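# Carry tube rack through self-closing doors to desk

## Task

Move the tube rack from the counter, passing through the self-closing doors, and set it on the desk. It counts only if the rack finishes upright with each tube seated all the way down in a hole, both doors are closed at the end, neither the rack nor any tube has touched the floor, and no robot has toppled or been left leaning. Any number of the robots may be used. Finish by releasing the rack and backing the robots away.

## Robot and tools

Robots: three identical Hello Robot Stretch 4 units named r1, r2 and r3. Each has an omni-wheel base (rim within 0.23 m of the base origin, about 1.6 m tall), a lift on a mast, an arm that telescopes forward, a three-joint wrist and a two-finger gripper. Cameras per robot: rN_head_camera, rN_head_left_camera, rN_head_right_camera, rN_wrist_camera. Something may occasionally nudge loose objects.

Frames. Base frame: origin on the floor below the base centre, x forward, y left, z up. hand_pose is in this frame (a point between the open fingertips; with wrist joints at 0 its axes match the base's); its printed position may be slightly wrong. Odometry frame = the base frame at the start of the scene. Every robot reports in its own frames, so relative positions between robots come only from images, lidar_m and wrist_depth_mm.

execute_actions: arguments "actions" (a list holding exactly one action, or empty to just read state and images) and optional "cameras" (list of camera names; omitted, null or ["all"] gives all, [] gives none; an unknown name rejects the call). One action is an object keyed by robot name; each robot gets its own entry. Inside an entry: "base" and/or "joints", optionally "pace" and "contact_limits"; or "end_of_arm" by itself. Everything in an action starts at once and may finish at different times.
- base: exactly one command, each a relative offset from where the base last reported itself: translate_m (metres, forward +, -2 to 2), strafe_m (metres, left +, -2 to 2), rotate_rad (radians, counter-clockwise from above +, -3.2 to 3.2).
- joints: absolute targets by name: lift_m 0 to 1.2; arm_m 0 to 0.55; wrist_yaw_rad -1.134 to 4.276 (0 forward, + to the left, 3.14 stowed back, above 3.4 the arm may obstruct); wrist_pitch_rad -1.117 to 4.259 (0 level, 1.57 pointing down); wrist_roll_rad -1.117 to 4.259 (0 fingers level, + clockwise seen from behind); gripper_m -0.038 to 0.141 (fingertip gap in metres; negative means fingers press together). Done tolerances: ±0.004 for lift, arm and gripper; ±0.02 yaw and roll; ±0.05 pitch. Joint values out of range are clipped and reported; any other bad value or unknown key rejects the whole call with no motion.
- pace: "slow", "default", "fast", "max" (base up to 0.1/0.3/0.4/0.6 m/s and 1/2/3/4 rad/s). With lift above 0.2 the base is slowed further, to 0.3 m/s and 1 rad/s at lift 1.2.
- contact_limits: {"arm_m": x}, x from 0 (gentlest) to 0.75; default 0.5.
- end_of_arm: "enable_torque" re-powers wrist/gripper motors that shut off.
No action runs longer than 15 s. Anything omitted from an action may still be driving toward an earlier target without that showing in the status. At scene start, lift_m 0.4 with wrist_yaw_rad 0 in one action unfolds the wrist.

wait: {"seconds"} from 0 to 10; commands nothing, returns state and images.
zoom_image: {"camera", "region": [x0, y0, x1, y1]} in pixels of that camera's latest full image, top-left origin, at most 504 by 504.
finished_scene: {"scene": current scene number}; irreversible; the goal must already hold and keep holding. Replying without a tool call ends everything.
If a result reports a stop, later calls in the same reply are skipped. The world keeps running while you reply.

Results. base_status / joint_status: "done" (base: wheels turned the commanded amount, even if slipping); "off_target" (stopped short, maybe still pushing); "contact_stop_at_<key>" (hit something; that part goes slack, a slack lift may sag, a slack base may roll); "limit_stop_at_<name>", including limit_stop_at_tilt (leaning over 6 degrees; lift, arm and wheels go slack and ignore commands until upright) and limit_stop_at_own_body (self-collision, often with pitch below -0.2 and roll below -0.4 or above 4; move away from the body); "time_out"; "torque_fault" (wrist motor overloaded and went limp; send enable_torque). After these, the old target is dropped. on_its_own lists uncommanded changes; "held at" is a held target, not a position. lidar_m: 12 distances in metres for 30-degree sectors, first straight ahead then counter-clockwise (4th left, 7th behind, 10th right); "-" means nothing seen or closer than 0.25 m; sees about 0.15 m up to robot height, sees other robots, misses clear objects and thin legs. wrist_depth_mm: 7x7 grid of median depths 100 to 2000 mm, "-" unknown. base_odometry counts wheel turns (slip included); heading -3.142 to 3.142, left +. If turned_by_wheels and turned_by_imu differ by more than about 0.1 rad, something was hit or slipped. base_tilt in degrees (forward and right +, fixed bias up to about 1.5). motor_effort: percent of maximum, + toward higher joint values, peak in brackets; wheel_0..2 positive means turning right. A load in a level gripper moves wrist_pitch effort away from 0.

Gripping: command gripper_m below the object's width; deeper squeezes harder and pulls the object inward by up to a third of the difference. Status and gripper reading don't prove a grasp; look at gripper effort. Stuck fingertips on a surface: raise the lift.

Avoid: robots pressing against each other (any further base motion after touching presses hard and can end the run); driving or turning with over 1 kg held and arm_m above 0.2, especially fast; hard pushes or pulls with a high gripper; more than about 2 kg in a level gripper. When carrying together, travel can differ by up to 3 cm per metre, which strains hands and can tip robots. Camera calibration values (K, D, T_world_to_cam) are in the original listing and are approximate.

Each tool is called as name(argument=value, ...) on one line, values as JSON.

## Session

execute_actions(actions=[], cameras=["r1_head_left_camera","r2_head_left_camera","r3_head_left_camera"])

Scene clock: 0.00 s.
r1.base_odometry: x=+0.000 y=+0.000 heading=+0.000 (m, m, rad; r1's odometry frame)
r1.turned_by_wheels: +0.000 (rad since the last result)
r1.turned_by_imu: +0.000 (rad since the last result)
r1.base_tilt: forward=+1.2 right=+0.0 (deg)
r1.lidar_m: 0.78 0.87 1.08 1.07 1.16 1.73 1.94 2.64 2.03 2.01 1.07 0.82
r1.base_status: not commanded
r1.joint_positions: lift_m=+0.165 arm_m=+0.002 wrist_yaw_rad=+3.180 wrist_pitch_rad=-0.004 wrist_roll_rad=+0.010 gripper_m=+0.057
r1.joint_status: not commanded
r1.motor_effort: lift_m=+19 arm_m=-1 wrist_yaw_rad=+2 wrist_pitch_rad=-6 wrist_roll_rad=+1 gripper_m=-2 wheel_0=+0 wheel_1=+0 wheel_2=+0 (%)
r1.hand_pose: x=-0.1185 y=+0.0764 z=+0.3448 quat_wxyz=(-0.019, +0.002, +0.005, +1.000) (m; r1's base frame)
r1.wrist_depth_mm: - 139 - - - - 1708 / - 117 139 - - - 1808 / - 116 138 - - - 1756 / - 126 167 - - - 1808 / 138 161 - - - - 1808 / 1499 1618 224 1576 216 1499 1464 / 976 960 878 147 854 960 991
r2.base_odometry: x=+0.000 y=+0.000 heading=+0.000 (m, m, rad; r2's odometry frame)
r2.turned_by_wheels: +0.000 (rad since the last result)
r2.turned_by_imu: +0.000 (rad since the last result)
r2.base_tilt: forward=-0.3 right=+1.2 (deg)
r2.lidar_m: 1.59 1.56 1.16 0.89 0.86 0.93 1.39 2.51 2.67 2.27 2.22 2.04
r2.base_status: not commanded
r2.joint_positions: lift_m=+0.247 arm_m=-0.001 wrist_yaw_rad=+3.057 wrist_pitch_rad=+0.018 wrist_roll_rad=-0.016 gripper_m=+0.057
r2.joint_status: not commanded
r2.motor_effort: lift_m=+21 arm_m=-1 wrist_yaw_rad=+0 wrist_pitch_rad=-7 wrist_roll_rad=+1 gripper_m=-3 wheel_0=+0 wheel_1=+0 wheel_2=-1 (%)
r2.hand_pose: x=-0.1106 y=+0.1116 z=+0.4199 quat_wxyz=(+0.042, -0.009, -0.007, +0.999) (m; r2's base frame)
r2.wrist_depth_mm: 147 149 - 1863 1255 976 798 / - 147 - 1808 1255 976 798 / - 133 231 1863 1255 976 798 / 110 145 249 1863 1281 976 809 / 142 - - 1863 1281 991 809 / - - 1808 1661 215 991 798 / 1336 1281 1078 1205 1098 917 809
r3.base_odometry: x=+0.000 y=+0.000 heading=+0.000 (m, m, rad; r3's odometry frame)
r3.turned_by_wheels: +0.000 (rad since the last result)
r3.turned_by_imu: +0.000 (rad since the last result)
r3.base_tilt: forward=+0.3 right=+0.4 (deg)
r3.lidar_m: 2.42 2.59 3.13 1.97 1.06 0.70 0.66 0.67 0.92 1.77 1.06 1.30
r3.base_status: not commanded
r3.joint_positions: lift_m=+0.194 arm_m=+0.002 wrist_yaw_rad=+3.251 wrist_pitch_rad=+0.017 wrist_roll_rad=-0.019 gripper_m=+0.057
r3.joint_status: not commanded
r3.motor_effort: lift_m=+16 arm_m=+0 wrist_yaw_rad=+1 wrist_pitch_rad=-6 wrist_roll_rad=-1 gripper_m=-3 wheel_0=+0 wheel_1=+0 wheel_2=+1 (%)
r3.hand_pose: x=-0.1237 y=+0.0553 z=+0.3670 quat_wxyz=(-0.055, -0.008, -0.010, +0.998) (m; r3's base frame)
r3.wrist_depth_mm: - - 134 788 788 788 778 / - - 132 798 788 778 778 / - - 131 788 778 768 768 / - 113 132 778 778 768 759 / 160 135 788 778 778 768 768 / 203 778 209 778 209 768 768 / 204 778 759 156 759 750 759
pictures: r1_head_left_camera, r2_head_left_camera, r3_head_left_camera
Images, in order (width x height): r1_head_left_camera 420x672, r2_head_left_camera 420x672, r3_head_left_camera 420x672.

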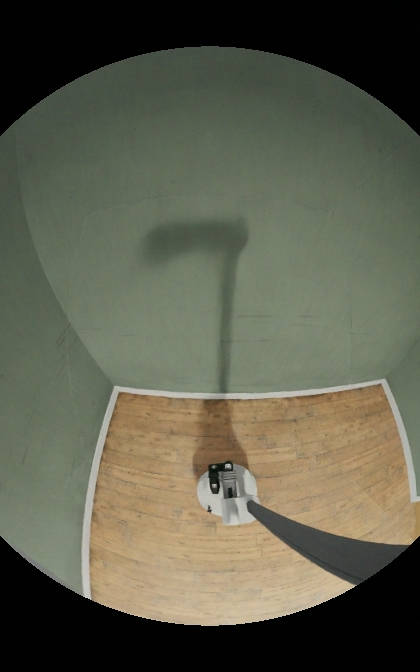

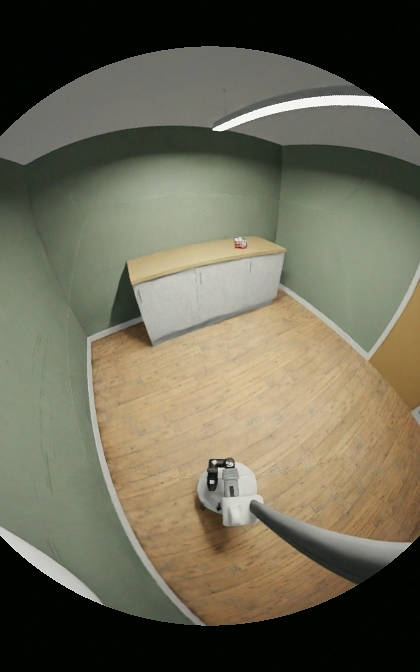

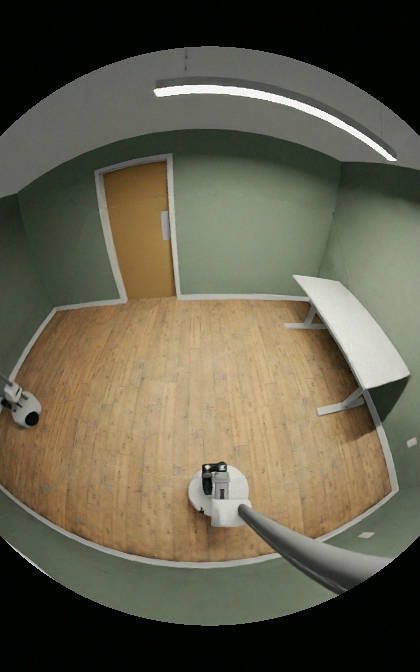

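execute_actions(actions=[{"r2":{"base":{"rotate_rad":-0.5},"joints":{"lift_m":0.95,"wrist_yaw_rad":0,"gripper_m":0.141,"wrist_pitch_rad":0.4}},"r3":{"base":{"translate_m":1.65},"pace":"fast"},"r1":{"base":{"rotate_rad":-1.57}}}], cameras=["r2_head_camera","r2_head_right_camera"])

execute_actions(actions=[{"r2":{"base":{"translate_m":1.0}},"r3":{"base":{"strafe_m":1.0},"pace":"fast"}}], cameras=["r2_head_camera","r3_head_left_camera","r1_head_left_camera"])

Scene clock: 9.00 s.
r1.base_odometry: x=+0.000 y=+0.000 heading=-1.569 (m, m, rad; r1's odometry frame)
r1.turned_by_wheels: -1.569 (rad since the last result)
r1.turned_by_imu: -1.577 (rad since the last result)
r1.base_tilt: forward=+1.1 right=+0.0 (deg)
r1.lidar_m: 2.00 1.06 0.80 0.80 0.84 1.13 1.09 1.18 1.70 3.12 2.31 2.05
r1.base_status: done
r1.joint_positions: lift_m=+0.165 arm_m=+0.002 wrist_yaw_rad=+3.179 wrist_pitch_rad=-0.004 wrist_roll_rad=+0.010 gripper_m=+0.057
r1.joint_status: not commanded
r1.motor_effort: lift_m=+19(19) arm_m=-1(1) wrist_yaw_rad=+2(2) wrist_pitch_rad=-6(5) wrist_roll_rad=+1(0) gripper_m=-3(3) wheel_0=+5(11) wheel_1=+3(11) wheel_2=+4(9) (%)
r1.hand_pose: x=-0.1184 y=+0.0764 z=+0.3448 quat_wxyz=(-0.019, +0.002, +0.005, +1.000) (m; r1's base frame)
r1.wrist_depth_mm: - 139 1229 1229 1182 1182 1138 / - 118 139 1229 1205 1182 1160 / - 116 138 1229 1182 1182 1160 / - 126 167 1205 1182 1160 1138 / 137 161 1255 1229 1182 1160 1138 / 1255 1255 224 1205 216 1160 1138 / 991 976 904 147 878 991 960
r2.base_odometry: x=+0.000 y=+0.000 heading=-0.500 (m, m, rad; r2's odometry frame)
r2.turned_by_wheels: -0.500 (rad since the last result)
r2.turned_by_imu: -0.499 (rad since the last result)
r2.base_tilt: forward=-0.3 right=+1.2 (deg)
r2.lidar_m: 2.02 1.59 1.55 1.13 0.88 0.87 0.96 1.42 2.52 2.72 2.28 2.22
r2.base_status: done
r2.joint_positions: lift_m=+0.950 arm_m=-0.001 wrist_yaw_rad=+0.000 wrist_pitch_rad=+0.402 wrist_roll_rad=-0.016 gripper_m=+0.141
r2.joint_status: all done
r2.motor_effort: lift_m=+25(26) arm_m=-1(1) wrist_yaw_rad=+0(5) wrist_pitch_rad=-5(5) wrist_roll_rad=+0(2) gripper_m=+2(0) wheel_0=-1(1) wheel_1=-1(5) wheel_2=-2(3) (%)
r2.hand_pose: x=+0.4349 y=-0.0874 z=+1.0150 quat_wxyz=(+0.980, -0.008, +0.200, +0.002) (m; r2's base frame)
r2.wrist_depth_mm: 1863 - - - - 1708 1537 / 1756 - - - - 1863 1661 / 1618 1756 1983 - - 1921 1756 / 1366 1661 - - - 1921 1756 / 1366 1618 - - - - 1756 / 1430 1576 1983 1863 1921 200 1863 / 1464 1537 1537 165 1464 1464 1499
r3.base_odometry: x=+1.650 y=+0.001 heading=+0.001 (m, m, rad; r3's odometry frame)
r3.turned_by_wheels: +0.001 (rad since the last result)
r3.turned_by_imu: -0.003 (rad since the last result)
r3.base_tilt: forward=+0.3 right=+0.3 (deg)
r3.lidar_m: 0.77 0.80 1.15 2.49 2.34 2.46 2.31 1.36 0.94 0.86 0.90 0.86
r3.base_status: done
r3.joint_positions: lift_m=+0.194 arm_m=+0.002 wrist_yaw_rad=+3.251 wrist_pitch_rad=+0.017 wrist_roll_rad=-0.019 gripper_m=+0.057
r3.joint_status: not commanded
r3.motor_effort: lift_m=+17(17) arm_m=-1(0) wrist_yaw_rad=+1(1) wrist_pitch_rad=-6(6) wrist_roll_rad=-1(0) gripper_m=-1(4) wheel_0=+5(11) wheel_1=+3(12) wheel_2=+0(16) (%)
r3.hand_pose: x=-0.1237 y=+0.0553 z=+0.3670 quat_wxyz=(-0.055, -0.008, -0.010, +0.998) (m; r3's base frame)
r3.wrist_depth_mm: - - 134 - - - - / - - 132 - - - - / - - 131 - - - - / - 113 132 - - - - / 160 135 - - - - - / 203 1661 209 1618 210 1464 1430 / 204 1042 960 155 931 904 976
pictures: r2_head_camera, r2_head_right_camera
Images, in order (width x height): r2_head_camera 420x560, r2_head_right_camera 420x672.

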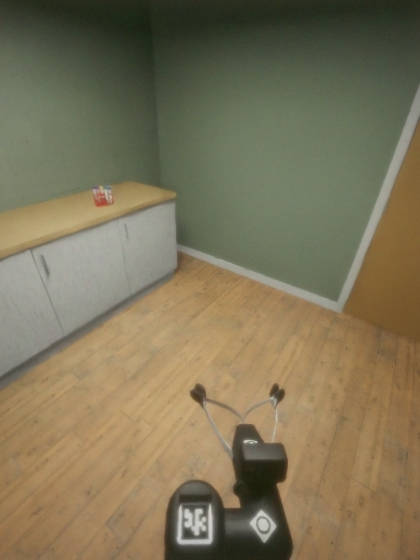

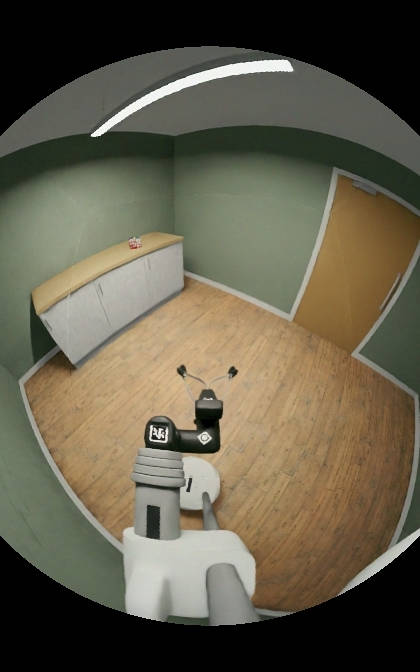

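Scene clock: 13.80 s.
r1.base_odometry: x=+0.000 y=+0.000 heading=-1.569 (m, m, rad; r1's odometry frame)
r1.turned_by_wheels: +0.000 (rad since the last result)
r1.turned_by_imu: -0.002 (rad since the last result)
r1.base_tilt: forward=+1.0 right=+0.0 (deg)
r1.lidar_m: 2.01 1.06 0.82 0.80 0.87 1.10 1.09 1.16 1.71 3.10 1.57 1.59
r1.base_status: not commanded
r1.joint_positions: lift_m=+0.165 arm_m=+0.002 wrist_yaw_rad=+3.179 wrist_pitch_rad=-0.004 wrist_roll_rad=+0.010 gripper_m=+0.057
r1.joint_status: not commanded
r1.motor_effort: lift_m=+19(19) arm_m=-1(1) wrist_yaw_rad=+2(2) wrist_pitch_rad=-7(8) wrist_roll_rad=+1(1) gripper_m=-3(3) wheel_0=+5(5) wheel_1=+3(3) wheel_2=+3(4) (%)
r1.hand_pose: x=-0.1184 y=+0.0764 z=+0.3448 quat_wxyz=(-0.019, +0.002, +0.005, +1.000) (m; r1's base frame)
r1.wrist_depth_mm: - 139 1255 1229 1205 1182 1160 / - 117 139 1229 1182 1182 1160 / - 116 138 1229 1182 1160 1160 / - 126 167 1229 1229 1182 1160 / 138 162 1229 1205 1182 1160 1138 / 1308 1255 223 1229 216 1160 1138 / 991 960 878 147 866 991 960
r2.base_odometry: x=+0.877 y=-0.480 heading=-0.500 (m, m, rad; r2's odometry frame)
r2.turned_by_wheels: +0.000 (rad since the last result)
r2.turned_by_imu: -0.001 (rad since the last result)
r2.base_tilt: forward=-0.3 right=+1.2 (deg)
r2.lidar_m: 1.24 0.97 0.96 1.05 1.72 1.69 1.82 2.71 3.08 1.86 1.44 1.42
r2.base_status: done
r2.joint_positions: lift_m=+0.950 arm_m=-0.001 wrist_yaw_rad=+0.000 wrist_pitch_rad=+0.402 wrist_roll_rad=-0.016 gripper_m=+0.141
r2.joint_status: not commanded
r2.motor_effort: lift_m=+23(25) arm_m=-1(1) wrist_yaw_rad=+0(0) wrist_pitch_rad=-7(5) wrist_roll_rad=+1(2) gripper_m=+2(0) wheel_0=+0(6) wheel_1=+0(4) wheel_2=+1(12) (%)
r2.hand_pose: x=+0.4349 y=-0.0874 z=+1.0152 quat_wxyz=(+0.980, -0.008, +0.200, +0.002) (m; r2's base frame)
r2.wrist_depth_mm: 1281 1576 1661 1397 1182 1042 946 / 1336 1576 1756 1499 1255 1098 976 / 1336 1537 1808 1537 1308 1160 1008 / 842 976 1921 1618 1397 1160 1042 / 831 1008 1229 1808 1430 1229 1118 / 854 991 1255 1863 1537 200 1160 / 866 1008 1308 164 1464 1366 1205
r3.base_odometry: x=+1.649 y=+1.001 heading=+0.000 (m, m, rad; r3's odometry frame)
r3.turned_by_wheels: +0.000 (rad since the last result)
r3.turned_by_imu: +0.003 (rad since the last result)
r3.base_tilt: forward=+0.3 right=+0.3 (deg)
r3.lidar_m: 0.79 0.82 0.97 2.05 1.67 1.56 2.38 2.43 2.01 1.88 1.10 0.83
r3.base_status: done
r3.joint_positions: lift_m=+0.194 arm_m=+0.002 wrist_yaw_rad=+3.251 wrist_pitch_rad=+0.017 wrist_roll_rad=-0.019 gripper_m=+0.057
r3.joint_status: not commanded
r3.motor_effort: lift_m=+17(17) arm_m=+0(0) wrist_yaw_rad=+1(1) wrist_pitch_rad=-6(6) wrist_roll_rad=-1(1) gripper_m=-2(3) wheel_0=-2(15) wheel_1=-2(15) wheel_2=+0(1) (%)
r3.hand_pose: x=-0.1237 y=+0.0553 z=+0.3670 quat_wxyz=(-0.055, -0.008, -0.010, +0.998) (m; r3's base frame)
r3.wrist_depth_mm: - - 134 - - - - / - - 132 - - - - / - - 131 - - - - / - 114 132 - - - - / 160 135 - - - - - / 203 1661 209 1618 209 1499 1336 / 205 1060 960 155 931 917 976
pictures: r1_head_left_camera, r2_head_camera, r3_head_left_camera
Images, in order (width x height): r1_head_left_camera 420x672, r2_head_camera 420x560, r3_head_left_camera 420x672.

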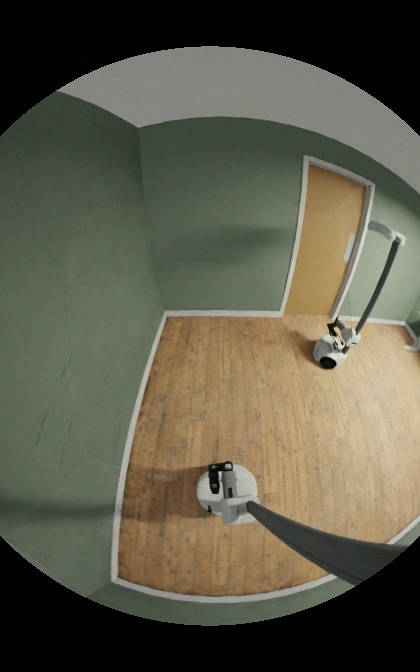

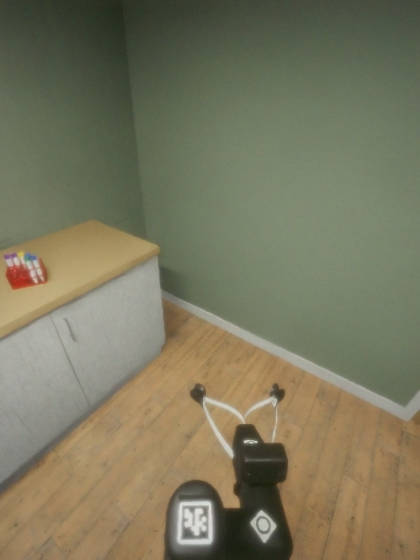

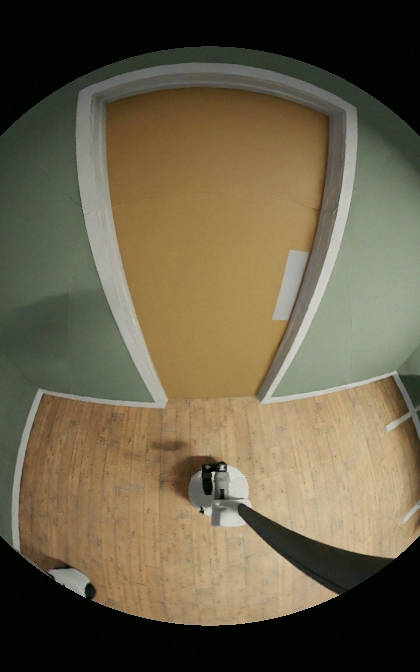

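execute_actions(actions=[{"r2":{"base":{"rotate_rad":0.9}},"r3":{"base":{"translate_m":0.55}},"r1":{"base":{"strafe_m":-1.2}}}], cameras=[])

execute_actions(actions=[{"r2":{"base":{"translate_m":0.3}},"r3":{"base":{"translate_m":0.7},"pace":"slow"},"r1":{"base":{"translate_m":1.0}}}], cameras=["r2_head_camera","r2_wrist_camera","r3_head_left_camera","r1_head_left_camera"])

Scene clock: 22.10 s.
r1.base_odometry: x=-1.200 y=-0.002 heading=-1.569 (m, m, rad; r1's odometry frame)
r1.turned_by_wheels: +0.000 (rad since the last result)
r1.turned_by_imu: -0.004 (rad since the last result)
r1.base_tilt: forward=+1.1 right=-0.1 (deg)
r1.lidar_m: 1.50 2.05 2.02 1.99 1.59 1.24 1.20 1.28 1.88 1.89 2.08 1.95
r1.base_status: done
r1.joint_positions: lift_m=+0.165 arm_m=+0.002 wrist_yaw_rad=+3.179 wrist_pitch_rad=-0.004 wrist_roll_rad=+0.010 gripper_m=+0.057
r1.joint_status: not commanded
r1.motor_effort: lift_m=+18(19) arm_m=-1(1) wrist_yaw_rad=+2(2) wrist_pitch_rad=-2(6) wrist_roll_rad=+1(1) gripper_m=-2(2) wheel_0=+3(14) wheel_1=-2(12) wheel_2=+0(3) (%)
r1.hand_pose: x=-0.1184 y=+0.0764 z=+0.3448 quat_wxyz=(-0.019, +0.002, +0.005, +1.000) (m; r1's base frame)
r1.wrist_depth_mm: - 139 1366 1336 1281 1255 1255 / - 118 139 1336 1281 1281 1255 / - 116 138 1336 1281 1281 1255 / - 126 167 1308 1308 1281 1229 / 138 161 1366 1308 1281 1255 1229 / 1366 1397 224 1281 215 1229 1205 / 976 960 878 147 866 991 960
r2.base_odometry: x=+0.877 y=-0.480 heading=+0.400 (m, m, rad; r2's odometry frame)
r2.turned_by_wheels: +0.900 (rad since the last result)
r2.turned_by_imu: +0.901 (rad since the last result)
r2.base_tilt: forward=-0.3 right=+1.2 (deg)
r2.lidar_m: 0.94 0.98 1.77 1.65 1.72 2.31 3.14 2.11 1.50 1.41 1.48 1.01
r2.base_status: done
r2.joint_positions: lift_m=+0.950 arm_m=-0.001 wrist_yaw_rad=+0.000 wrist_pitch_rad=+0.402 wrist_roll_rad=-0.016 gripper_m=+0.141
r2.joint_status: not commanded
r2.motor_effort: lift_m=+23(23) arm_m=-1(1) wrist_yaw_rad=+0(0) wrist_pitch_rad=-6(6) wrist_roll_rad=+2(1) gripper_m=+3(2) wheel_0=+0(6) wheel_1=+0(5) wheel_2=-1(10) (%)
r2.hand_pose: x=+0.4349 y=-0.0874 z=+1.0152 quat_wxyz=(+0.980, -0.008, +0.200, +0.002) (m; r2's base frame)
r2.wrist_depth_mm: 1255 1255 1255 1281 1281 1336 1336 / 1336 1308 1336 1308 1366 1366 1366 / 1366 1366 1366 1308 991 1138 1098 / 842 831 831 831 820 831 809 / 854 842 854 854 854 854 854 / 904 878 878 904 904 199 917 / 946 960 960 165 960 960 976
r3.base_odometry: x=+2.199 y=+1.001 heading=+0.001 (m, m, rad; r3's odometry frame)
r3.turned_by_wheels: +0.000 (rad since the last result)
r3.turned_by_imu: -0.001 (rad since the last result)
r3.base_tilt: forward=+0.3 right=+0.4 (deg)
r3.lidar_m: 0.25 0.25 0.34 0.59 2.16 2.84 1.52 2.98 1.95 1.02 0.39 0.27
r3.base_status: done
r3.joint_positions: lift_m=+0.194 arm_m=+0.002 wrist_yaw_rad=+3.251 wrist_pitch_rad=+0.017 wrist_roll_rad=-0.019 gripper_m=+0.057
r3.joint_status: not commanded
r3.motor_effort: lift_m=+17(16) arm_m=+0(0) wrist_yaw_rad=+2(1) wrist_pitch_rad=-6(6) wrist_roll_rad=+0(2) gripper_m=-4(3) wheel_0=+5(9) wheel_1=+3(11) wheel_2=-2(13) (%)
r3.hand_pose: x=-0.1237 y=+0.0553 z=+0.3670 quat_wxyz=(-0.055, -0.008, -0.010, +0.998) (m; r3's base frame)
r3.wrist_depth_mm: - - 134 - - - - / - - 132 - - - - / - - 131 - - - - / - 114 132 1808 - - - / 160 135 - - - - - / 202 1661 209 1576 210 1464 1430 / 204 1042 976 156 946 904 976
pictures: none
No camera images: the call's "cameras" was empty. Leave "cameras" out to get every camera's image.

Scene clock: 30.37 s.
r1.base_odometry: x=-1.198 y=-1.002 heading=-1.569 (m, m, rad; r1's odometry frame)
r1.turned_by_wheels: +0.000 (rad since the last result)
r1.turned_by_imu: -0.003 (rad since the last result)
r1.base_tilt: forward=+1.1 right=+0.0 (deg)
r1.lidar_m: 0.95 0.99 1.44 1.90 2.05 2.24 2.19 2.31 2.05 2.02 1.21 1.08
r1.base_status: done
r1.joint_positions: lift_m=+0.165 arm_m=+0.002 wrist_yaw_rad=+3.179 wrist_pitch_rad=-0.004 wrist_roll_rad=+0.010 gripper_m=+0.057
r1.joint_status: not commanded
r1.motor_effort: lift_m=+19(19) arm_m=-1(1) wrist_yaw_rad=+2(2) wrist_pitch_rad=-6(7) wrist_roll_rad=+1(1) gripper_m=-2(1) wheel_0=+5(13) wheel_1=+3(8) wheel_2=-3(13) (%)
r1.hand_pose: x=-0.1184 y=+0.0764 z=+0.3448 quat_wxyz=(-0.019, +0.002, +0.005, +1.000) (m; r1's base frame)
r1.wrist_depth_mm: - 139 - - - - - / - 118 139 - - - - / - 116 138 - - - - / - 126 167 - - - - / 137 161 - - - - - / 1499 1618 224 1537 216 1537 1499 / 991 976 904 147 878 960 991
r2.base_odometry: x=+1.154 y=-0.363 heading=+0.400 (m, m, rad; r2's odometry frame)
r2.turned_by_wheels: +0.000 (rad since the last result)
r2.turned_by_imu: +0.001 (rad since the last result)
r2.base_tilt: forward=-0.3 right=+1.3 (deg)
r2.lidar_m: 0.65 0.69 0.94 1.69 1.76 2.34 3.46 2.11 1.50 1.41 0.98 0.69
r2.base_status: done
r2.joint_positions: lift_m=+0.950 arm_m=-0.001 wrist_yaw_rad=+0.000 wrist_pitch_rad=+0.402 wrist_roll_rad=-0.016 gripper_m=+0.141
r2.joint_status: not commanded
r2.motor_effort: lift_m=+23(23) arm_m=-1(1) wrist_yaw_rad=+0(0) wrist_pitch_rad=-6(6) wrist_roll_rad=+2(1) gripper_m=-2(1) wheel_0=+0(6) wheel_1=+0(3) wheel_2=+0(7) (%)
r2.hand_pose: x=+0.4349 y=-0.0874 z=+1.0152 quat_wxyz=(+0.980, -0.008, +0.200, +0.002) (m; r2's base frame)
r2.wrist_depth_mm: 976 976 991 1008 1025 1025 1025 / 1042 1042 1042 1060 1078 1042 1078 / 1042 1118 1078 1118 1098 891 1098 / 831 809 778 741 691 634 668 / 574 554 535 521 508 508 508 / 539 535 508 539 544 199 554 / 574 574 580 164 585 580 591
r3.base_odometry: x=+2.899 y=+1.002 heading=+0.001 (m, m, rad; r3's odometry frame)
r3.turned_by_wheels: +0.000 (rad since the last result)
r3.turned_by_imu: +0.012 (rad since the last result)
r3.base_tilt: forward=+0.3 right=+0.4 (deg)
r3.lidar_m: 0.31 0.25 - 0.25 0.26 0.69 1.25 0.53 0.51 0.96 0.99 1.34
r3.base_status: done
r3.joint_positions: lift_m=+0.194 arm_m=+0.002 wrist_yaw_rad=+3.252 wrist_pitch_rad=+0.017 wrist_roll_rad=-0.019 gripper_m=+0.057
r3.joint_status: not commanded
r3.motor_effort: lift_m=+17(17) arm_m=+1(1) wrist_yaw_rad=+0(63) wrist_pitch_rad=-6(6) wrist_roll_rad=+0(1) gripper_m=-3(4) wheel_0=+4(31) wheel_1=+11(20) wheel_2=-10(28) (%)
r3.hand_pose: x=-0.1238 y=+0.0552 z=+0.3669 quat_wxyz=(-0.055, -0.008, -0.010, +0.998) (m; r3's base frame)
r3.wrist_depth_mm: - - 134 - - - - / - - 132 - - - - / - - 131 1576 - - - / - 113 132 1537 - - - / 160 135 - - - - - / 202 1661 209 1397 209 1499 1430 / 205 1042 960 156 931 917 991
pictures: r1_head_left_camera, r2_head_camera, r2_wrist_camera, r3_head_left_camera
camera_calibration (this result's frames):
r2_wrist_camera: T_world_to_cam=[[0.015011, -0.999351, -0.0327514, -0.0512114], [-0.353362, 0.0253394, -0.935143, 1.17387], [0.935366, 0.0256105, -0.352753, 0.179217], [0, 0, 0, 1]] pos_world=[0.247938, -0.0855132, 1.15928]
Images, in order (width x height): r1_head_left_camera 420x672, r2_head_camera 420x560, r2_wrist_camera 616x392, r3_head_left_camera 420x672.

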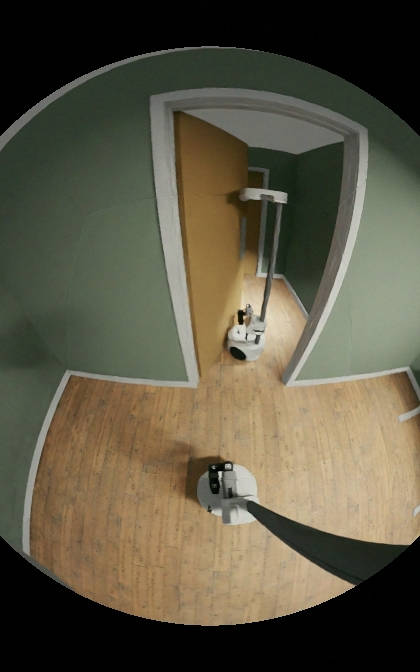

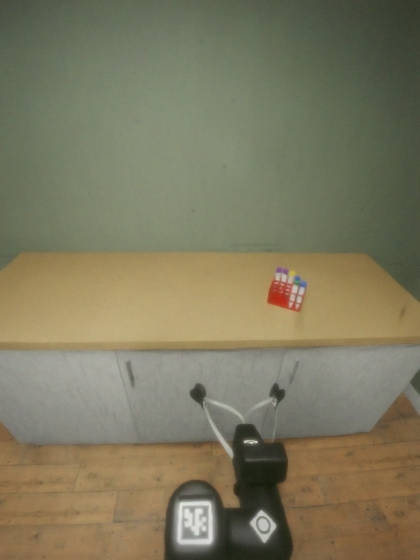

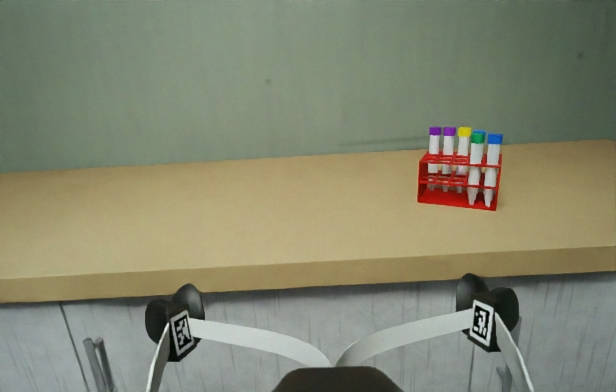

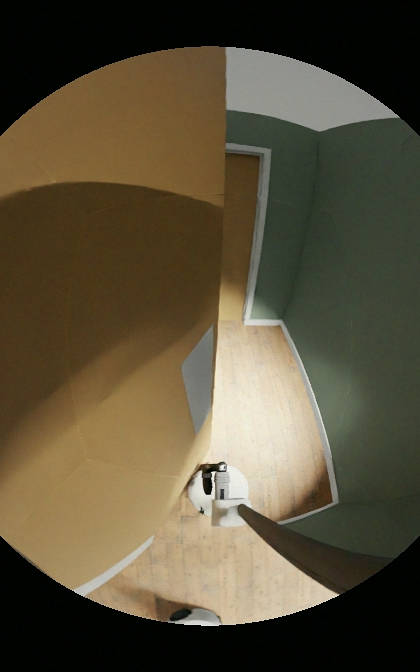

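execute_actions(actions=[{"r2":{"base":{"rotate_rad":-0.37}},"r3":{"base":{"translate_m":0.3},"pace":"slow"},"r1":{"base":{"strafe_m":-0.15}}}], cameras=[])

execute_actions(actions=[{"r2":{"base":{"strafe_m":0.1},"joints":{"arm_m":0.3}},"r1":{"base":{"translate_m":0.85}}}], cameras=["r2_wrist_camera","r3_head_left_camera","r1_head_left_camera"])

Scene clock: 37.20 s.
r1.base_odometry: x=-1.347 y=-1.002 heading=-1.569 (m, m, rad; r1's odometry frame)
r1.turned_by_wheels: +0.000 (rad since the last result)
r1.turned_by_imu: -0.003 (rad since the last result)
r1.base_tilt: forward=+1.1 right=+0.0 (deg)
r1.lidar_m: 1.12 1.00 1.43 2.07 2.21 2.26 2.20 2.34 1.91 1.88 1.21 0.98
r1.base_status: done
r1.joint_positions: lift_m=+0.165 arm_m=+0.002 wrist_yaw_rad=+3.179 wrist_pitch_rad=-0.004 wrist_roll_rad=+0.010 gripper_m=+0.057
r1.joint_status: not commanded
r1.motor_effort: lift_m=+19(19) arm_m=-1(1) wrist_yaw_rad=+2(2) wrist_pitch_rad=-4(7) wrist_roll_rad=+1(1) gripper_m=-2(1) wheel_0=+4(10) wheel_1=-3(11) wheel_2=+0(2) (%)
r1.hand_pose: x=-0.1184 y=+0.0764 z=+0.3448 quat_wxyz=(-0.019, +0.002, +0.005, +1.000) (m; r1's base frame)
r1.wrist_depth_mm: - 139 - - - - - / - 118 139 - - - - / - 116 138 - - - - / - 126 167 - - - - / 137 162 - - - - - / 1464 1618 225 1537 216 1464 1430 / 991 976 878 147 866 960 976
r2.base_odometry: x=+1.154 y=-0.363 heading=+0.030 (m, m, rad; r2's odometry frame)
r2.turned_by_wheels: -0.370 (rad since the last result)
r2.turned_by_imu: -0.369 (rad since the last result)
r2.base_tilt: forward=-0.3 right=+1.2 (deg)
r2.lidar_m: 0.67 0.65 0.72 1.72 1.70 1.84 2.76 3.40 1.84 1.44 1.39 0.86
r2.base_status: done
r2.joint_positions: lift_m=+0.950 arm_m=-0.001 wrist_yaw_rad=+0.000 wrist_pitch_rad=+0.402 wrist_roll_rad=-0.016 gripper_m=+0.141
r2.joint_status: not commanded
r2.motor_effort: lift_m=+23(23) arm_m=-1(0) wrist_yaw_rad=+0(0) wrist_pitch_rad=-5(6) wrist_roll_rad=+1(2) gripper_m=+1(2) wheel_0=+1(6) wheel_1=+1(4) wheel_2=-1(4) (%)
r2.hand_pose: x=+0.4349 y=-0.0874 z=+1.0152 quat_wxyz=(+0.980, -0.008, +0.200, +0.002) (m; r2's base frame)
r2.wrist_depth_mm: 891 960 1060 1138 1281 1366 1205 / 931 991 1078 1205 1308 1464 1229 / 960 1042 1118 1160 1229 1464 1281 / 831 798 732 699 715 741 1182 / 574 544 554 597 683 768 1281 / 473 508 574 634 715 200 1366 / 504 544 609 164 778 854 1397
r3.base_odometry: x=+3.198 y=+1.003 heading=+0.002 (m, m, rad; r3's odometry frame)
r3.turned_by_wheels: +0.001 (rad since the last result)
r3.turned_by_imu: +0.000 (rad since the last result)
r3.base_tilt: forward=+0.3 right=+0.3 (deg)
r3.lidar_m: 1.58 1.64 1.19 - 0.25 0.47 1.50 0.74 0.91 0.92 0.96 1.31
r3.base_status: done
r3.joint_positions: lift_m=+0.194 arm_m=+0.002 wrist_yaw_rad=+3.252 wrist_pitch_rad=+0.017 wrist_roll_rad=-0.019 gripper_m=+0.057
r3.joint_status: not commanded
r3.motor_effort: lift_m=+17(17) arm_m=+0(1) wrist_yaw_rad=+1(0) wrist_pitch_rad=-6(7) wrist_roll_rad=-1(0) gripper_m=-3(2) wheel_0=+6(9) wheel_1=+10(18) wheel_2=-8(13) (%)
r3.hand_pose: x=-0.1238 y=+0.0552 z=+0.3669 quat_wxyz=(-0.055, -0.008, -0.010, +0.998) (m; r3's base frame)
r3.wrist_depth_mm: - - 134 - - - 418 / - - 131 - - - 436 / - - 131 - - - 452 / - 113 132 1808 - - 473 / 160 135 - 1808 - - 480 / 203 820 209 1576 209 1499 484 / 204 778 960 156 946 842 488
pictures: none
No camera images: the call's "cameras" was empty. Leave "cameras" out to get every camera's image.

Scene clock: 41.50 s.
r1.base_odometry: x=-1.345 y=-1.852 heading=-1.568 (m, m, rad; r1's odometry frame)
r1.turned_by_wheels: +0.001 (rad since the last result)
r1.turned_by_imu: -0.002 (rad since the last result)
r1.base_tilt: forward=+1.1 right=+0.0 (deg)
r1.lidar_m: 0.55 0.37 0.33 0.43 2.15 3.11 3.05 2.59 2.03 0.49 0.51 0.66
r1.base_status: done
r1.joint_positions: lift_m=+0.165 arm_m=+0.002 wrist_yaw_rad=+3.179 wrist_pitch_rad=-0.004 wrist_roll_rad=+0.010 gripper_m=+0.057
r1.joint_status: not commanded
r1.motor_effort: lift_m=+19(19) arm_m=-1(1) wrist_yaw_rad=+2(2) wrist_pitch_rad=-6(9) wrist_roll_rad=+1(1) gripper_m=-2(3) wheel_0=+4(13) wheel_1=+4(9) wheel_2=-2(15) (%)
r1.hand_pose: x=-0.1184 y=+0.0764 z=+0.3448 quat_wxyz=(-0.019, +0.002, +0.005, +1.000) (m; r1's base frame)
r1.wrist_depth_mm: - 139 - - - - - / - 117 139 - - - - / - 116 139 - - - - / - 126 167 - - - - / 138 162 - - - - - / 1499 1576 224 1499 215 1537 1464 / 991 991 904 147 854 976 976
r2.base_odometry: x=+1.151 y=-0.263 heading=+0.030 (m, m, rad; r2's odometry frame)
r2.turned_by_wheels: +0.000 (rad since the last result)
r2.turned_by_imu: +0.001 (rad since the last result)
r2.base_tilt: forward=-0.3 right=+1.2 (deg)
r2.lidar_m: 0.64 0.62 0.69 1.62 1.60 1.72 2.64 3.42 1.94 1.52 1.49 0.80
r2.base_status: done
r2.joint_positions: lift_m=+0.950 arm_m=+0.299 wrist_yaw_rad=+0.000 wrist_pitch_rad=+0.402 wrist_roll_rad=-0.016 gripper_m=+0.141
r2.joint_status: all done
r2.motor_effort: lift_m=+23(23) arm_m=+7(7) wrist_yaw_rad=-1(1) wrist_pitch_rad=-6(6) wrist_roll_rad=+3(1) gripper_m=+1(2) wheel_0=-1(13) wheel_1=-1(10) wheel_2=-1(0) (%)
r2.hand_pose: x=+0.7352 y=-0.0874 z=+1.0152 quat_wxyz=(+0.980, -0.008, +0.200, +0.002) (m; r2's base frame)
r2.wrist_depth_mm: 647 699 750 820 917 1008 1118 / 676 723 788 866 960 1060 1182 / 691 750 820 891 991 1118 1229 / 715 759 759 459 699 683 661 / 559 544 530 424 452 488 480 / 424 413 392 397 389 199 377 / 340 324 319 165 306 309 342
r3.base_odometry: x=+3.198 y=+1.003 heading=+0.002 (m, m, rad; r3's odometry frame)
r3.turned_by_wheels: +0.000 (rad since the last result)
r3.turned_by_imu: +0.000 (rad since the last result)
r3.base_tilt: forward=+0.3 right=+0.3 (deg)
r3.lidar_m: 1.58 1.66 1.18 - 0.25 0.42 0.68 0.73 0.90 0.93 0.98 1.31
r3.base_status: not commanded
r3.joint_positions: lift_m=+0.194 arm_m=+0.002 wrist_yaw_rad=+3.252 wrist_pitch_rad=+0.017 wrist_roll_rad=-0.019 gripper_m=+0.057
r3.joint_status: not commanded
r3.motor_effort: lift_m=+17(17) arm_m=+1(1) wrist_yaw_rad=+0(1) wrist_pitch_rad=-6(6) wrist_roll_rad=-2(1) gripper_m=-5(4) wheel_0=+6(6) wheel_1=+10(10) wheel_2=-8(8) (%)
r3.hand_pose: x=-0.1238 y=+0.0552 z=+0.3669 quat_wxyz=(-0.055, -0.008, -0.010, +0.998) (m; r3's base frame)
r3.wrist_depth_mm: - - 134 - - - 418 / - - 132 - - - 436 / - - 131 1025 - - 452 / - 113 132 991 - - 469 / 160 135 - - 866 - 480 / 202 820 209 891 210 1499 488 / 204 778 976 155 750 831 488
pictures: r1_head_left_camera, r2_wrist_camera, r3_head_left_camera
camera_calibration (this result's frames):
r2_wrist_camera: T_world_to_cam=[[0.0151196, -0.999349, -0.0327506, -0.0557714], [-0.353309, 0.0253018, -0.935164, 1.28], [0.935384, 0.0257104, -0.352696, -0.101768], [0, 0, 0, 1]] pos_world=[0.54827, -0.0855048, 1.15929]
Images, in order (width x height): r1_head_left_camera 420x672, r2_wrist_camera 616x392, r3_head_left_camera 420x672.

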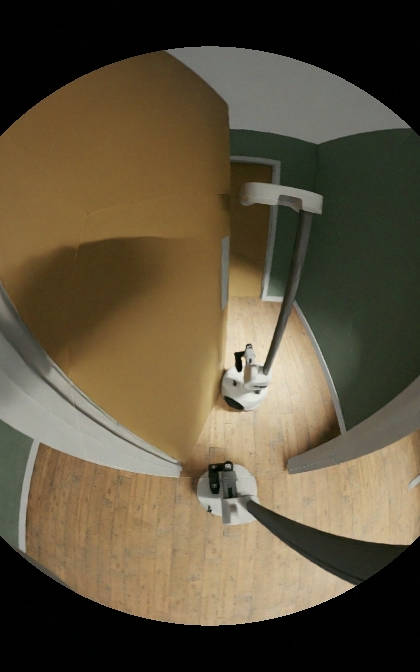

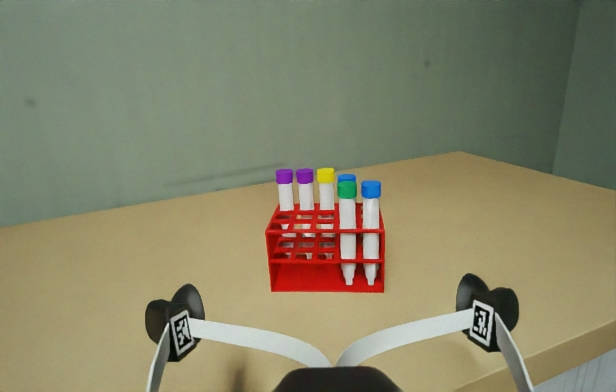

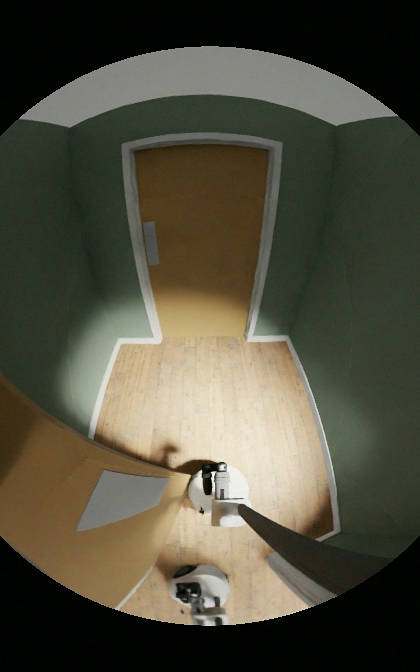

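execute_actions(actions=[{"r2":{"joints":{"lift_m":0.885,"arm_m":0.42},"pace":"slow"},"r3":{"base":{"translate_m":0.76},"pace":"slow"},"r1":{"base":{"translate_m":0.6},"pace":"slow"}}], cameras=["r2_wrist_camera","r1_head_left_camera"])

Scene clock: 53.30 s.
r1.base_odometry: x=-1.343 y=-2.452 heading=-1.567 (m, m, rad; r1's odometry frame)
r1.turned_by_wheels: +0.001 (rad since the last result)
r1.turned_by_imu: -0.017 (rad since the last result)
r1.base_tilt: forward=+1.1 right=+0.0 (deg)
r1.lidar_m: 0.39 0.25 - - 0.25 0.39 3.67 0.70 0.65 1.12 1.22 0.86
r1.base_status: done
r1.joint_positions: lift_m=+0.165 arm_m=+0.002 wrist_yaw_rad=+3.180 wrist_pitch_rad=-0.004 wrist_roll_rad=+0.010 gripper_m=+0.057
r1.joint_status: not commanded
r1.motor_effort: lift_m=+18(18) arm_m=-1(1) wrist_yaw_rad=+2(4) wrist_pitch_rad=-5(9) wrist_roll_rad=+0(1) gripper_m=-3(2) wheel_0=+3(13) wheel_1=+13(30) wheel_2=-8(29) (%)
r1.hand_pose: x=-0.1184 y=+0.0764 z=+0.3448 quat_wxyz=(-0.019, +0.002, +0.005, +1.000) (m; r1's base frame)
r1.wrist_depth_mm: - 140 - - - - 277 / - 118 139 - - - 278 / - 116 138 - - - 279 / - 126 167 - - - 283 / 137 162 - - - - 287 / 1499 1576 224 1537 216 1366 294 / 976 960 878 147 878 466 298
r2.base_odometry: x=+1.151 y=-0.263 heading=+0.030 (m, m, rad; r2's odometry frame)
r2.turned_by_wheels: +0.000 (rad since the last result)
r2.turned_by_imu: +0.002 (rad since the last result)
r2.base_tilt: forward=-0.3 right=+1.2 (deg)
r2.lidar_m: 0.63 0.61 0.69 1.62 1.61 1.75 2.61 3.43 1.94 1.54 1.51 0.79
r2.base_status: not commanded
r2.joint_positions: lift_m=+0.885 arm_m=+0.419 wrist_yaw_rad=+0.000 wrist_pitch_rad=+0.402 wrist_roll_rad=-0.016 gripper_m=+0.141
r2.joint_status: all done
r2.motor_effort: lift_m=+17(22) arm_m=+7(7) wrist_yaw_rad=+0(1) wrist_pitch_rad=-7(7) wrist_roll_rad=+1(2) gripper_m=+1(1) wheel_0=-1(1) wheel_1=-1(1) wheel_2=-1(1) (%)
r2.hand_pose: x=+0.8552 y=-0.0874 z=+0.9507 quat_wxyz=(+0.980, -0.008, +0.200, +0.002) (m; r2's base frame)
r2.wrist_depth_mm: 559 609 654 715 788 878 976 / 580 627 676 741 831 917 1042 / 597 647 707 317 809 842 1060 / 597 591 559 314 264 500 484 / 413 399 368 330 285 359 349 / 314 306 287 290 283 200 277 / 251 238 235 165 225 223 229
r3.base_odometry: x=+3.958 y=+1.004 heading=+0.002 (m, m, rad; r3's odometry frame)
r3.turned_by_wheels: +0.001 (rad since the last result)
r3.turned_by_imu: -0.002 (rad since the last result)
r3.base_tilt: forward=+0.3 right=+0.3 (deg)
r3.lidar_m: 0.84 0.86 1.03 1.13 1.16 0.66 0.84 1.35 0.97 0.89 0.91 0.84
r3.base_status: done
r3.joint_positions: lift_m=+0.194 arm_m=+0.002 wrist_yaw_rad=+3.251 wrist_pitch_rad=+0.017 wrist_roll_rad=-0.019 gripper_m=+0.057
r3.joint_status: not commanded
r3.motor_effort: lift_m=+17(17) arm_m=+1(0) wrist_yaw_rad=+1(0) wrist_pitch_rad=-6(6) wrist_roll_rad=+2(2) gripper_m=-4(4) wheel_0=+7(11) wheel_1=+5(15) wheel_2=-5(15) (%)
r3.hand_pose: x=-0.1238 y=+0.0553 z=+0.3669 quat_wxyz=(-0.055, -0.008, -0.010, +0.998) (m; r3's base frame)
r3.wrist_depth_mm: - - 134 - - 991 1464 / - - 131 - - 878 1464 / - - 131 1182 - 904 1464 / - 113 132 1160 1281 917 1464 / 160 135 1537 - 1205 946 1464 / 203 1499 210 1308 210 960 1430 / 205 1042 976 155 931 668 976
pictures: r1_head_left_camera, r2_wrist_camera
camera_calibration (this result's frames):
r2_wrist_camera: T_world_to_cam=[[0.0150342, -0.99935, -0.0327506, -0.0596475], [-0.353308, 0.0253319, -0.935164, 1.26208], [0.935386, 0.0256304, -0.352697, -0.236751], [0, 0, 0, 1]] pos_world=[0.668253, -0.0855115, 1.0948]
Images, in order (width x height): r1_head_left_camera 420x672, r2_wrist_camera 616x392.

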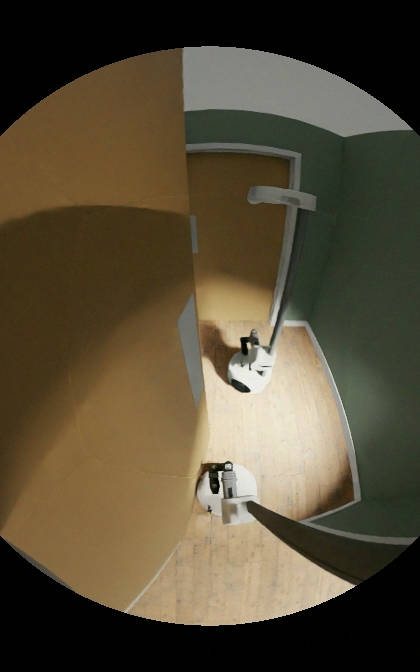

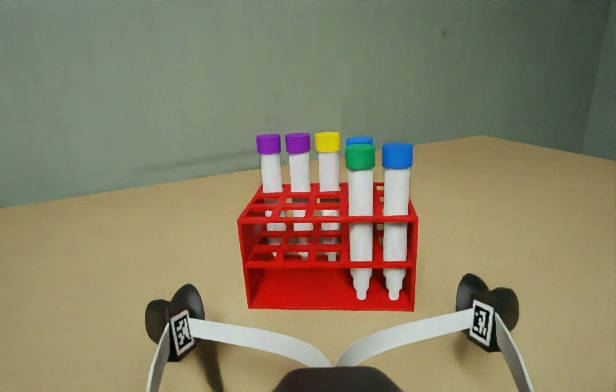

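execute_actions(actions=[{"r2":{"joints":{"arm_m":0.535},"pace":"slow"},"r3":{"base":{"strafe_m":0.15}},"r1":{"base":{"translate_m":0.2},"pace":"slow"}}], cameras=["r2_wrist_camera"])

execute_actions(actions=[{"r2":{"joints":{"gripper_m":0.04},"pace":"slow"},"r3":{"base":{"translate_m":0.58}},"r1":{"base":{"strafe_m":0.25},"pace":"slow"}}], cameras=["r2_wrist_camera","r1_head_left_camera","r3_head_left_camera"])

Scene clock: 59.53 s.
r1.base_odometry: x=-1.343 y=-2.651 heading=-1.567 (m, m, rad; r1's odometry frame)
r1.turned_by_wheels: +0.001 (rad since the last result)
r1.turned_by_imu: -0.002 (rad since the last result)
r1.base_tilt: forward=+1.1 right=+0.0 (deg)
r1.lidar_m: 0.64 0.25 0.25 - 0.25 0.36 3.90 0.79 0.90 1.14 1.23 0.66
r1.base_status: done
r1.joint_positions: lift_m=+0.165 arm_m=+0.002 wrist_yaw_rad=+3.180 wrist_pitch_rad=-0.004 wrist_roll_rad=+0.010 gripper_m=+0.057
r1.joint_status: not commanded
r1.motor_effort: lift_m=+18(19) arm_m=-1(1) wrist_yaw_rad=+2(2) wrist_pitch_rad=-7(7) wrist_roll_rad=+0(0) gripper_m=-1(3) wheel_0=+5(6) wheel_1=+9(15) wheel_2=-7(14) (%)
r1.hand_pose: x=-0.1184 y=+0.0764 z=+0.3448 quat_wxyz=(-0.019, +0.002, +0.005, +1.000) (m; r1's base frame)
r1.wrist_depth_mm: - 140 - - - 394 236 / - 118 139 - - 397 237 / - 116 138 - - 404 239 / - 126 167 - - 410 240 / 138 161 - - - 421 243 / 1397 1618 223 1537 216 427 245 / 931 960 891 147 866 353 250
r2.base_odometry: x=+1.151 y=-0.263 heading=+0.030 (m, m, rad; r2's odometry frame)
r2.turned_by_wheels: +0.000 (rad since the last result)
r2.turned_by_imu: +0.001 (rad since the last result)
r2.base_tilt: forward=-0.4 right=+1.2 (deg)
r2.lidar_m: 0.65 0.62 0.70 1.63 1.61 1.75 2.60 3.42 1.95 1.53 1.49 0.79
r2.base_status: not commanded
r2.joint_positions: lift_m=+0.885 arm_m=+0.534 wrist_yaw_rad=+0.000 wrist_pitch_rad=+0.402 wrist_roll_rad=-0.016 gripper_m=+0.141
r2.joint_status: all done
r2.motor_effort: lift_m=+17(17) arm_m=+7(7) wrist_yaw_rad=+0(0) wrist_pitch_rad=-7(7) wrist_roll_rad=+0(2) gripper_m=+0(2) wheel_0=-1(1) wheel_1=-1(1) wheel_2=-1(1) (%)
r2.hand_pose: x=+0.9702 y=-0.0874 z=+0.9507 quat_wxyz=(+0.980, -0.008, +0.200, +0.002) (m; r2's base frame)
r2.wrist_depth_mm: 473 512 559 603 668 750 831 / 492 535 574 627 699 778 878 / 512 549 603 654 732 798 917 / 530 564 512 239 180 500 488 / 413 399 349 242 190 359 353 / 310 306 197 227 196 196 276 / 251 238 227 164 208 216 227
r3.base_odometry: x=+3.958 y=+1.154 heading=+0.002 (m, m, rad; r3's odometry frame)
r3.turned_by_wheels: +0.000 (rad since the last result)
r3.turned_by_imu: +0.000 (rad since the last result)
r3.base_tilt: forward=+0.4 right=+0.3 (deg)
r3.lidar_m: 0.82 0.86 1.05 0.99 1.03 0.64 0.64 1.49 1.12 1.04 1.05 0.89
r3.base_status: done
r3.joint_positions: lift_m=+0.194 arm_m=+0.002 wrist_yaw_rad=+3.251 wrist_pitch_rad=+0.017 wrist_roll_rad=-0.019 gripper_m=+0.057
r3.joint_status: not commanded
r3.motor_effort: lift_m=+17(17) arm_m=+0(0) wrist_yaw_rad=+1(0) wrist_pitch_rad=-6(6) wrist_roll_rad=-1(1) gripper_m=-4(3) wheel_0=-3(13) wheel_1=+3(12) wheel_2=+0(3) (%)
r3.hand_pose: x=-0.1238 y=+0.0553 z=+0.3669 quat_wxyz=(-0.055, -0.008, -0.010, +0.998) (m; r3's base frame)
r3.wrist_depth_mm: - - 134 - 1255 1537 1397 / - - 132 - 1366 1499 1430 / - - 131 - 1430 1464 1430 / - 113 132 759 1499 1499 1464 / 160 135 - - 878 1499 1464 / 202 1499 209 820 210 1336 1308 / 205 1042 891 156 759 904 991
pictures: r2_wrist_camera
camera_calibration (this result's frames):
r2_wrist_camera: T_world_to_cam=[[0.0149758, -0.999351, -0.0327509, -0.0613347], [-0.353331, 0.0253522, -0.935155, 1.30271], [0.935379, 0.0255766, -0.352722, -0.344277], [0, 0, 0, 1]] pos_world=[0.783236, -0.0855161, 1.09479]
Images, in order (width x height): r2_wrist_camera 616x392.

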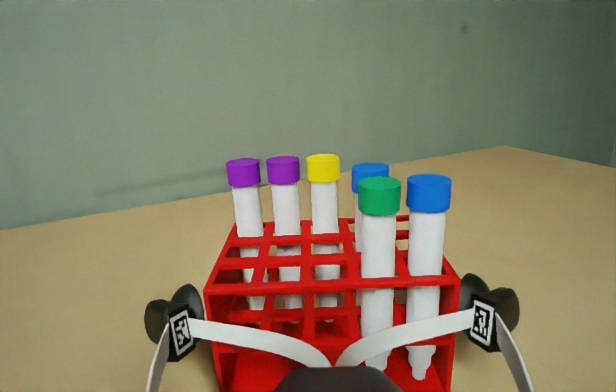

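Scene clock: 64.00 s.
r1.base_odometry: x=-1.175 y=-2.649 heading=-1.555 (m, m, rad; r1's odometry frame)
r1.turned_by_wheels: +0.012 (rad since the last result)
r1.turned_by_imu: -0.004 (rad since the last result)
r1.base_tilt: forward=+1.0 right=-0.1 (deg)
r1.lidar_m: 1.24 0.29 0.25 - 0.25 0.26 4.04 0.91 0.88 1.27 1.36 1.25
r1.base_status: strafe_m contact_stop (by the wheels' count: +0.168 of +0.250)
r1.joint_positions: lift_m=+0.165 arm_m=+0.002 wrist_yaw_rad=+3.179 wrist_pitch_rad=-0.004 wrist_roll_rad=+0.010 gripper_m=+0.057
r1.joint_status: not commanded
r1.on_its_own: the wheels are slack since a contact_stop
r1.motor_effort: lift_m=+19(19) arm_m=-1(1) wrist_yaw_rad=+2(4) wrist_pitch_rad=-6(7) wrist_roll_rad=+1(0) gripper_m=-2(3) wheel_0=+0(33) wheel_1=+0(36) wheel_2=+0(5) (%)
r1.hand_pose: x=-0.1184 y=+0.0764 z=+0.3449 quat_wxyz=(-0.019, +0.002, +0.005, +1.000) (m; r1's base frame)
r1.wrist_depth_mm: - 139 - - 436 250 190 / - 118 139 - 445 253 190 / - 116 138 - 449 255 191 / - 126 167 - 452 254 191 / 137 162 - - 455 256 193 / 1464 1618 224 1537 215 259 194 / 976 976 878 147 421 234 195
r2.base_odometry: x=+1.151 y=-0.263 heading=+0.030 (m, m, rad; r2's odometry frame)
r2.turned_by_wheels: +0.000 (rad since the last result)
r2.turned_by_imu: +0.001 (rad since the last result)
r2.base_tilt: forward=-0.3 right=+1.2 (deg)
r2.lidar_m: 0.64 0.62 0.67 1.63 1.59 1.72 2.60 3.43 1.94 1.53 1.50 0.79
r2.base_status: not commanded
r2.joint_positions: lift_m=+0.885 arm_m=+0.534 wrist_yaw_rad=+0.000 wrist_pitch_rad=+0.403 wrist_roll_rad=-0.016 gripper_m=+0.041
r2.joint_status: all done
r2.motor_effort: lift_m=+17(17) arm_m=+7(7) wrist_yaw_rad=+0(0) wrist_pitch_rad=-9(10) wrist_roll_rad=+2(2) gripper_m=-30(31) wheel_0=-1(1) wheel_1=-1(1) wheel_2=-1(1) (%)
r2.hand_pose: x=+0.9701 y=-0.0874 z=+0.9504 quat_wxyz=(+0.980, -0.008, +0.200, +0.002) (m; r2's base frame)
r2.wrist_depth_mm: 477 512 549 603 661 750 842 / 492 530 574 634 699 778 878 / 508 549 597 640 723 809 931 / 530 554 508 216 158 459 488 / 407 399 225 217 166 340 351 / 309 303 195 201 174 172 276 / 249 171 180 178 175 178 210
r3.base_odometry: x=+4.538 y=+1.156 heading=+0.003 (m, m, rad; r3's odometry frame)
r3.turned_by_wheels: +0.000 (rad since the last result)
r3.turned_by_imu: -0.001 (rad since the last result)
r3.base_tilt: forward=+0.3 right=+0.3 (deg)
r3.lidar_m: 0.25 0.26 0.36 0.64 1.06 1.25 1.28 1.57 1.09 1.00 0.42 0.27
r3.base_status: done
r3.joint_positions: lift_m=+0.194 arm_m=+0.002 wrist_yaw_rad=+3.251 wrist_pitch_rad=+0.017 wrist_roll_rad=-0.019 gripper_m=+0.057
r3.joint_status: not commanded
r3.motor_effort: lift_m=+17(17) arm_m=+1(0) wrist_yaw_rad=+1(1) wrist_pitch_rad=-6(6) wrist_roll_rad=+0(1) gripper_m=-4(2) wheel_0=+4(8) wheel_1=+3(8) wheel_2=-4(16) (%)
r3.hand_pose: x=-0.1238 y=+0.0553 z=+0.3669 quat_wxyz=(-0.055, -0.008, -0.010, +0.998) (m; r3's base frame)
r3.wrist_depth_mm: - - 134 - 1756 1863 1464 / - - 131 - 1808 1808 1464 / - - 131 1537 1808 1921 1499 / - 113 132 1576 1537 1921 1537 / 160 135 - - 1430 1808 1499 / 203 1661 209 1430 210 1336 1336 / 205 1025 960 155 960 917 960
pictures: r1_head_left_camera, r2_wrist_camera, r3_head_left_camera
camera_calibration (this result's frames):
r2_wrist_camera: T_world_to_cam=[[0.0149397, -0.999351, -0.0327675, -0.0612924], [-0.354373, 0.025352, -0.93476, 1.30301], [0.934985, 0.0255769, -0.353765, -0.342908], [0, 0, 0, 1]] pos_world=[0.783282, -0.085516, 1.09469]
Images, in order (width x height): r1_head_left_camera 420x672, r2_wrist_camera 616x392, r3_head_left_camera 420x672.

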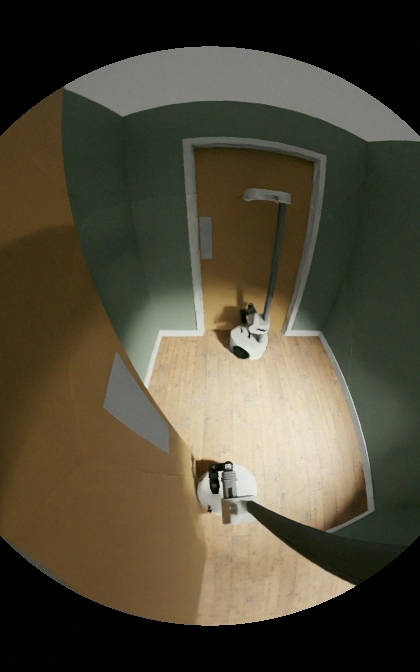

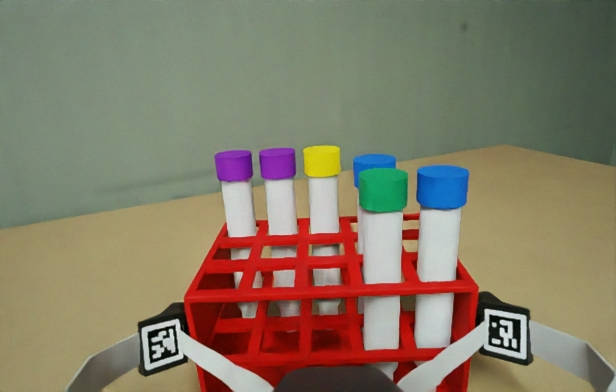

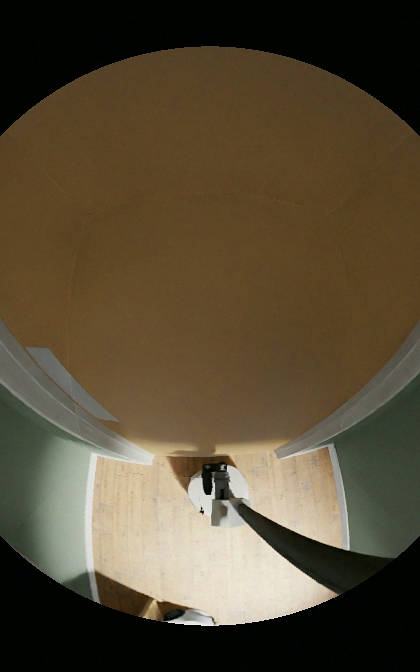

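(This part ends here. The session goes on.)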